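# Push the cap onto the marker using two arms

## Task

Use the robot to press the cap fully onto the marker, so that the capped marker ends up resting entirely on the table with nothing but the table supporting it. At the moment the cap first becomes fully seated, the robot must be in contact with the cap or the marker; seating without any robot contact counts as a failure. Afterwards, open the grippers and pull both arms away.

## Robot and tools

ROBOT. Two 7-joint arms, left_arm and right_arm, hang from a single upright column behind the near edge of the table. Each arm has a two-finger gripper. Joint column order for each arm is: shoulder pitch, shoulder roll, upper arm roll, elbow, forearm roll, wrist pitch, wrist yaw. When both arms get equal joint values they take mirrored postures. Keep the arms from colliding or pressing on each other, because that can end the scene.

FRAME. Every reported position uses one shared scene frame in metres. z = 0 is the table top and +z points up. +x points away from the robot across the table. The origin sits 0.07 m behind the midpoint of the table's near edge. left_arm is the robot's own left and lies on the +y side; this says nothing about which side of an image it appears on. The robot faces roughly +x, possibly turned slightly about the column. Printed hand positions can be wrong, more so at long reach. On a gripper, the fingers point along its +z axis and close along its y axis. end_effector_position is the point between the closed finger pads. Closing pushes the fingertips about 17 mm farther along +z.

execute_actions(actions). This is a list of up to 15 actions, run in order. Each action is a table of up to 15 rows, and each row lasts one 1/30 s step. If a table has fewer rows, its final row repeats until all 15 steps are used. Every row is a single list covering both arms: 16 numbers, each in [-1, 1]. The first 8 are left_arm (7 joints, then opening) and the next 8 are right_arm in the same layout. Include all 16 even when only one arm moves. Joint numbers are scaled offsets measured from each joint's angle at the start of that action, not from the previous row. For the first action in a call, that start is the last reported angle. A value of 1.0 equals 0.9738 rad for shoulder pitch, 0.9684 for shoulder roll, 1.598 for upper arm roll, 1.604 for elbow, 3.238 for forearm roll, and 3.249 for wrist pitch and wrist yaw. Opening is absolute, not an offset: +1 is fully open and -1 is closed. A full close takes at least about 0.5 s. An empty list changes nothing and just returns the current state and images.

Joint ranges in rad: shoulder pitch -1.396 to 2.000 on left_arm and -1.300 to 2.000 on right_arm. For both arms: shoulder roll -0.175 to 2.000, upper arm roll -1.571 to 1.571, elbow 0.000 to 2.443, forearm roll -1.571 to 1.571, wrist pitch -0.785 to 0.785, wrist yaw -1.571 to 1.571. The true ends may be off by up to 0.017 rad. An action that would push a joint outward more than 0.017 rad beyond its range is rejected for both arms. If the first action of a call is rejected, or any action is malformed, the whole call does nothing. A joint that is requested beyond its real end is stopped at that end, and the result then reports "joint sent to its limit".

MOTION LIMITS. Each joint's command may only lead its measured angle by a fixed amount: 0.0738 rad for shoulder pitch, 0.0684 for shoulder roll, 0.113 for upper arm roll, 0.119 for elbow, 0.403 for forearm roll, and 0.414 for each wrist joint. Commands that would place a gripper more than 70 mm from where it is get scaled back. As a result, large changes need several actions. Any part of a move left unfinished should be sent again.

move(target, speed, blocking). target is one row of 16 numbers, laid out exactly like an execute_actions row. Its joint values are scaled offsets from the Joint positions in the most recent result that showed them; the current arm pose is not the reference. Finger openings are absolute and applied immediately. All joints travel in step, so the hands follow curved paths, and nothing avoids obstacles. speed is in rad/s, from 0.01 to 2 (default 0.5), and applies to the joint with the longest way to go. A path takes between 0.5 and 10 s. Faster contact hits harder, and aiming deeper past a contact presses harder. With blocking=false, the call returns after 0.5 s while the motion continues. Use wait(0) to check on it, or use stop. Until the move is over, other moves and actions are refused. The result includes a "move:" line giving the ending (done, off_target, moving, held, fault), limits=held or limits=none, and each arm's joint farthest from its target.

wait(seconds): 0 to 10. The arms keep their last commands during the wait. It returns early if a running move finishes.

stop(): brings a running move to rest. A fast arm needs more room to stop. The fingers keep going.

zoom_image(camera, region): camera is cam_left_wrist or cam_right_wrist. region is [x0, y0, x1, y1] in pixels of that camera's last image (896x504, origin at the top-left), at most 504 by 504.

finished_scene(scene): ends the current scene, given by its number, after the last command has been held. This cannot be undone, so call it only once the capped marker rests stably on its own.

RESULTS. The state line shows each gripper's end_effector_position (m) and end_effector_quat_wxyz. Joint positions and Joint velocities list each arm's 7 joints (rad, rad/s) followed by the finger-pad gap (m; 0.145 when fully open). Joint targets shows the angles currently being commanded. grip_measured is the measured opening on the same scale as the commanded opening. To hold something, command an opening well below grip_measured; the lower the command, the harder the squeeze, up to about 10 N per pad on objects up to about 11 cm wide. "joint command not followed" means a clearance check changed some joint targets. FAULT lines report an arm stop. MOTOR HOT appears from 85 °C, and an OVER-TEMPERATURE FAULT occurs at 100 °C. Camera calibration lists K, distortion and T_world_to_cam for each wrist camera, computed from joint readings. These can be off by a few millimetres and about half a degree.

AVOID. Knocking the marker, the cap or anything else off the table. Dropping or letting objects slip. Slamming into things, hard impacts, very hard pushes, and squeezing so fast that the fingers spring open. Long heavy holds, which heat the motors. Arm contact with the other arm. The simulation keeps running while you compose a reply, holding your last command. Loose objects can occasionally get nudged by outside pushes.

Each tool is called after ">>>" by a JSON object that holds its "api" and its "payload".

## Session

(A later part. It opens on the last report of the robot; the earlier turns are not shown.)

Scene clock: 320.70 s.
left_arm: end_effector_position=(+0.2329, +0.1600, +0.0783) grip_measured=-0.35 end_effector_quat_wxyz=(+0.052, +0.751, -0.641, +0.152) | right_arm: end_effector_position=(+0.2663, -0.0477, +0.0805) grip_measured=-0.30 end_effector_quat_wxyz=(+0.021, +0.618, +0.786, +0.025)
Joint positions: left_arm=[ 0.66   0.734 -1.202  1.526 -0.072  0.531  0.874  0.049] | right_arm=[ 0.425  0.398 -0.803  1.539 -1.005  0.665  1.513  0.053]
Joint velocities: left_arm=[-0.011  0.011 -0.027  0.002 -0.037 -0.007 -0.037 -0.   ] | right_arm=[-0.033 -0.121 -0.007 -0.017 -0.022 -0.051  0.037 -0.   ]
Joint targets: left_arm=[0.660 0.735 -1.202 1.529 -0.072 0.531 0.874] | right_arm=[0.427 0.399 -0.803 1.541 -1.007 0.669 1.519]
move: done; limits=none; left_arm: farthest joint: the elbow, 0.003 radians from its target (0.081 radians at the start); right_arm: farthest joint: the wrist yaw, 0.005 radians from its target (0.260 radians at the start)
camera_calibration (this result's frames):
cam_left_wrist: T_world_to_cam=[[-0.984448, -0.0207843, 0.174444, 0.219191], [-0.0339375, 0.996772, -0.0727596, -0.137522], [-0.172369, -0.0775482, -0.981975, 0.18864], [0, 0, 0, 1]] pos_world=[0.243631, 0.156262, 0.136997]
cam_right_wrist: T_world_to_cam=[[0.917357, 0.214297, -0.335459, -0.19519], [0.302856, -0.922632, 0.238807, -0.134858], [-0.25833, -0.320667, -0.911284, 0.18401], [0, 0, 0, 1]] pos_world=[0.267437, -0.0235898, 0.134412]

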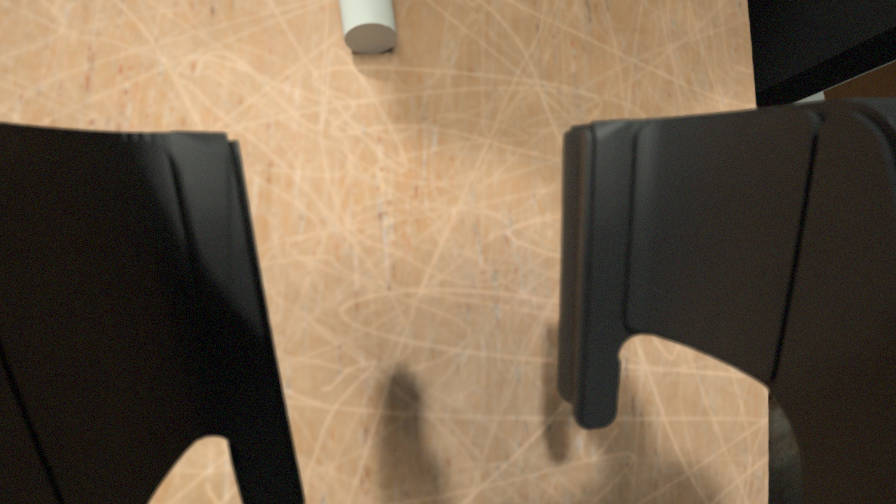

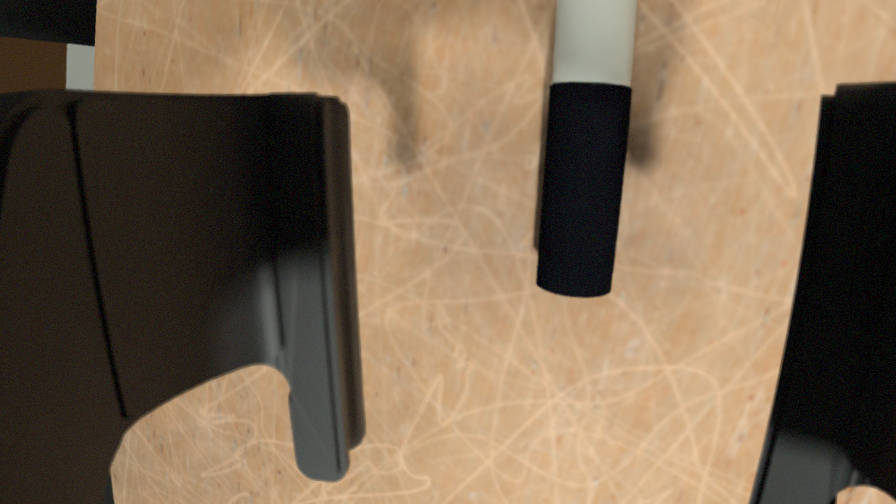

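Move a bit more clear.

>>> {"api": "move", "payload": {"target": [0,0.1,0,0,0,0,0,-0.35,0,0.35,0,0.05,0,0,0,-0.3], "speed": 0.8}}

>>> {"api": "finished_scene", "payload": {"scene": 1}}

Scene clock: 322.53 s.
left_arm: end_effector_position=(+0.2259, +0.2019, +0.0766) grip_measured=-0.35 end_effector_quat_wxyz=(+0.024, +0.772, -0.623, +0.124) | right_arm: end_effector_position=(+0.2922, -0.1715, +0.0963) grip_measured=-0.30 end_effector_quat_wxyz=(+0.140, +0.643, +0.752, -0.046)
Joint positions: left_arm=[ 0.66   0.831 -1.202  1.526 -0.072  0.531  0.874  0.049] | right_arm=[ 0.425  0.738 -0.803  1.617 -1.006  0.665  1.513  0.053]
Joint velocities: left_arm=[-0.055 -0.033  0.012 -0.032 -0.066 -0.007  0.007 -0.   ] | right_arm=[ 0.055  0.099  0.012 -0.022  0.022  0.037  0.007  0.   ]
Joint targets: left_arm=[0.660 0.832 -1.202 1.526 -0.072 0.531 0.874] | right_arm=[0.425 0.737 -0.803 1.619 -1.005 0.665 1.513]
move: done; limits=none; left_arm: farthest joint: the shoulder pitch, 0.000 radians from its target (0.000 radians at the start); right_arm: farthest joint: the elbow, 0.003 radians from its target (0.080 radians at the start)
camera_calibration (this result's frames):
cam_left_wrist: T_world_to_cam=[[-0.978439, -0.0923738, 0.184728, 0.225799], [-0.0934801, 0.995617, 0.00273072, -0.171757], [-0.18417, -0.0145965, -0.982786, 0.179077], [0, 0, 0, 1]] pos_world=[0.237855, 0.194476, 0.134752]
cam_right_wrist: T_world_to_cam=[[0.959749, 0.0497802, -0.276411, -0.233397], [0.185931, -0.850241, 0.492462, -0.238541], [-0.210501, -0.524034, -0.825274, 0.108215], [0, 0, 0, 1]] pos_world=[0.291134, -0.13449, 0.142266]

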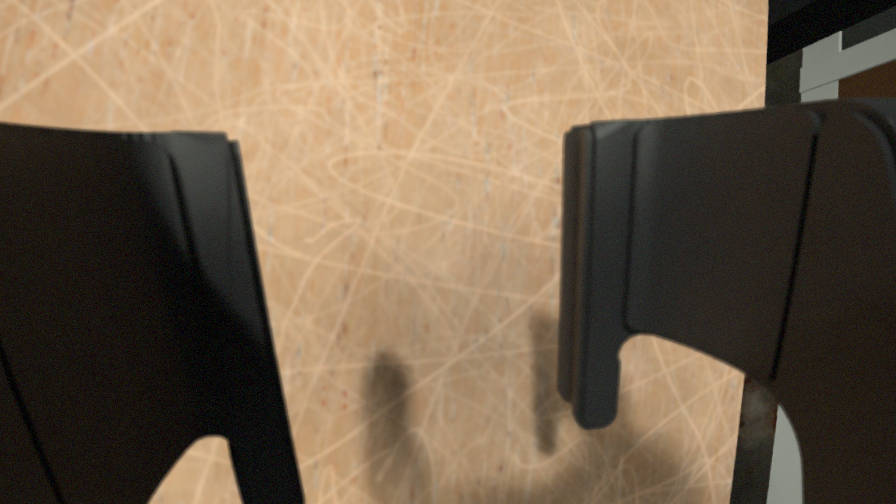

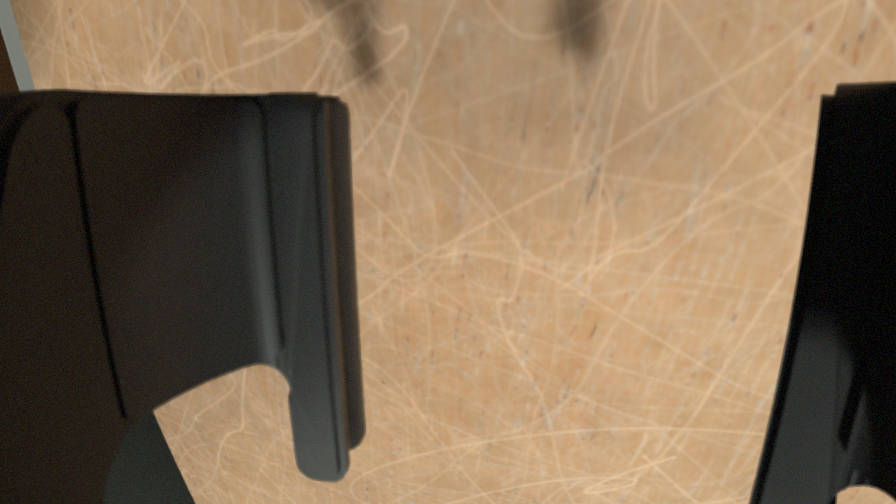

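The scene is finished: the task was done.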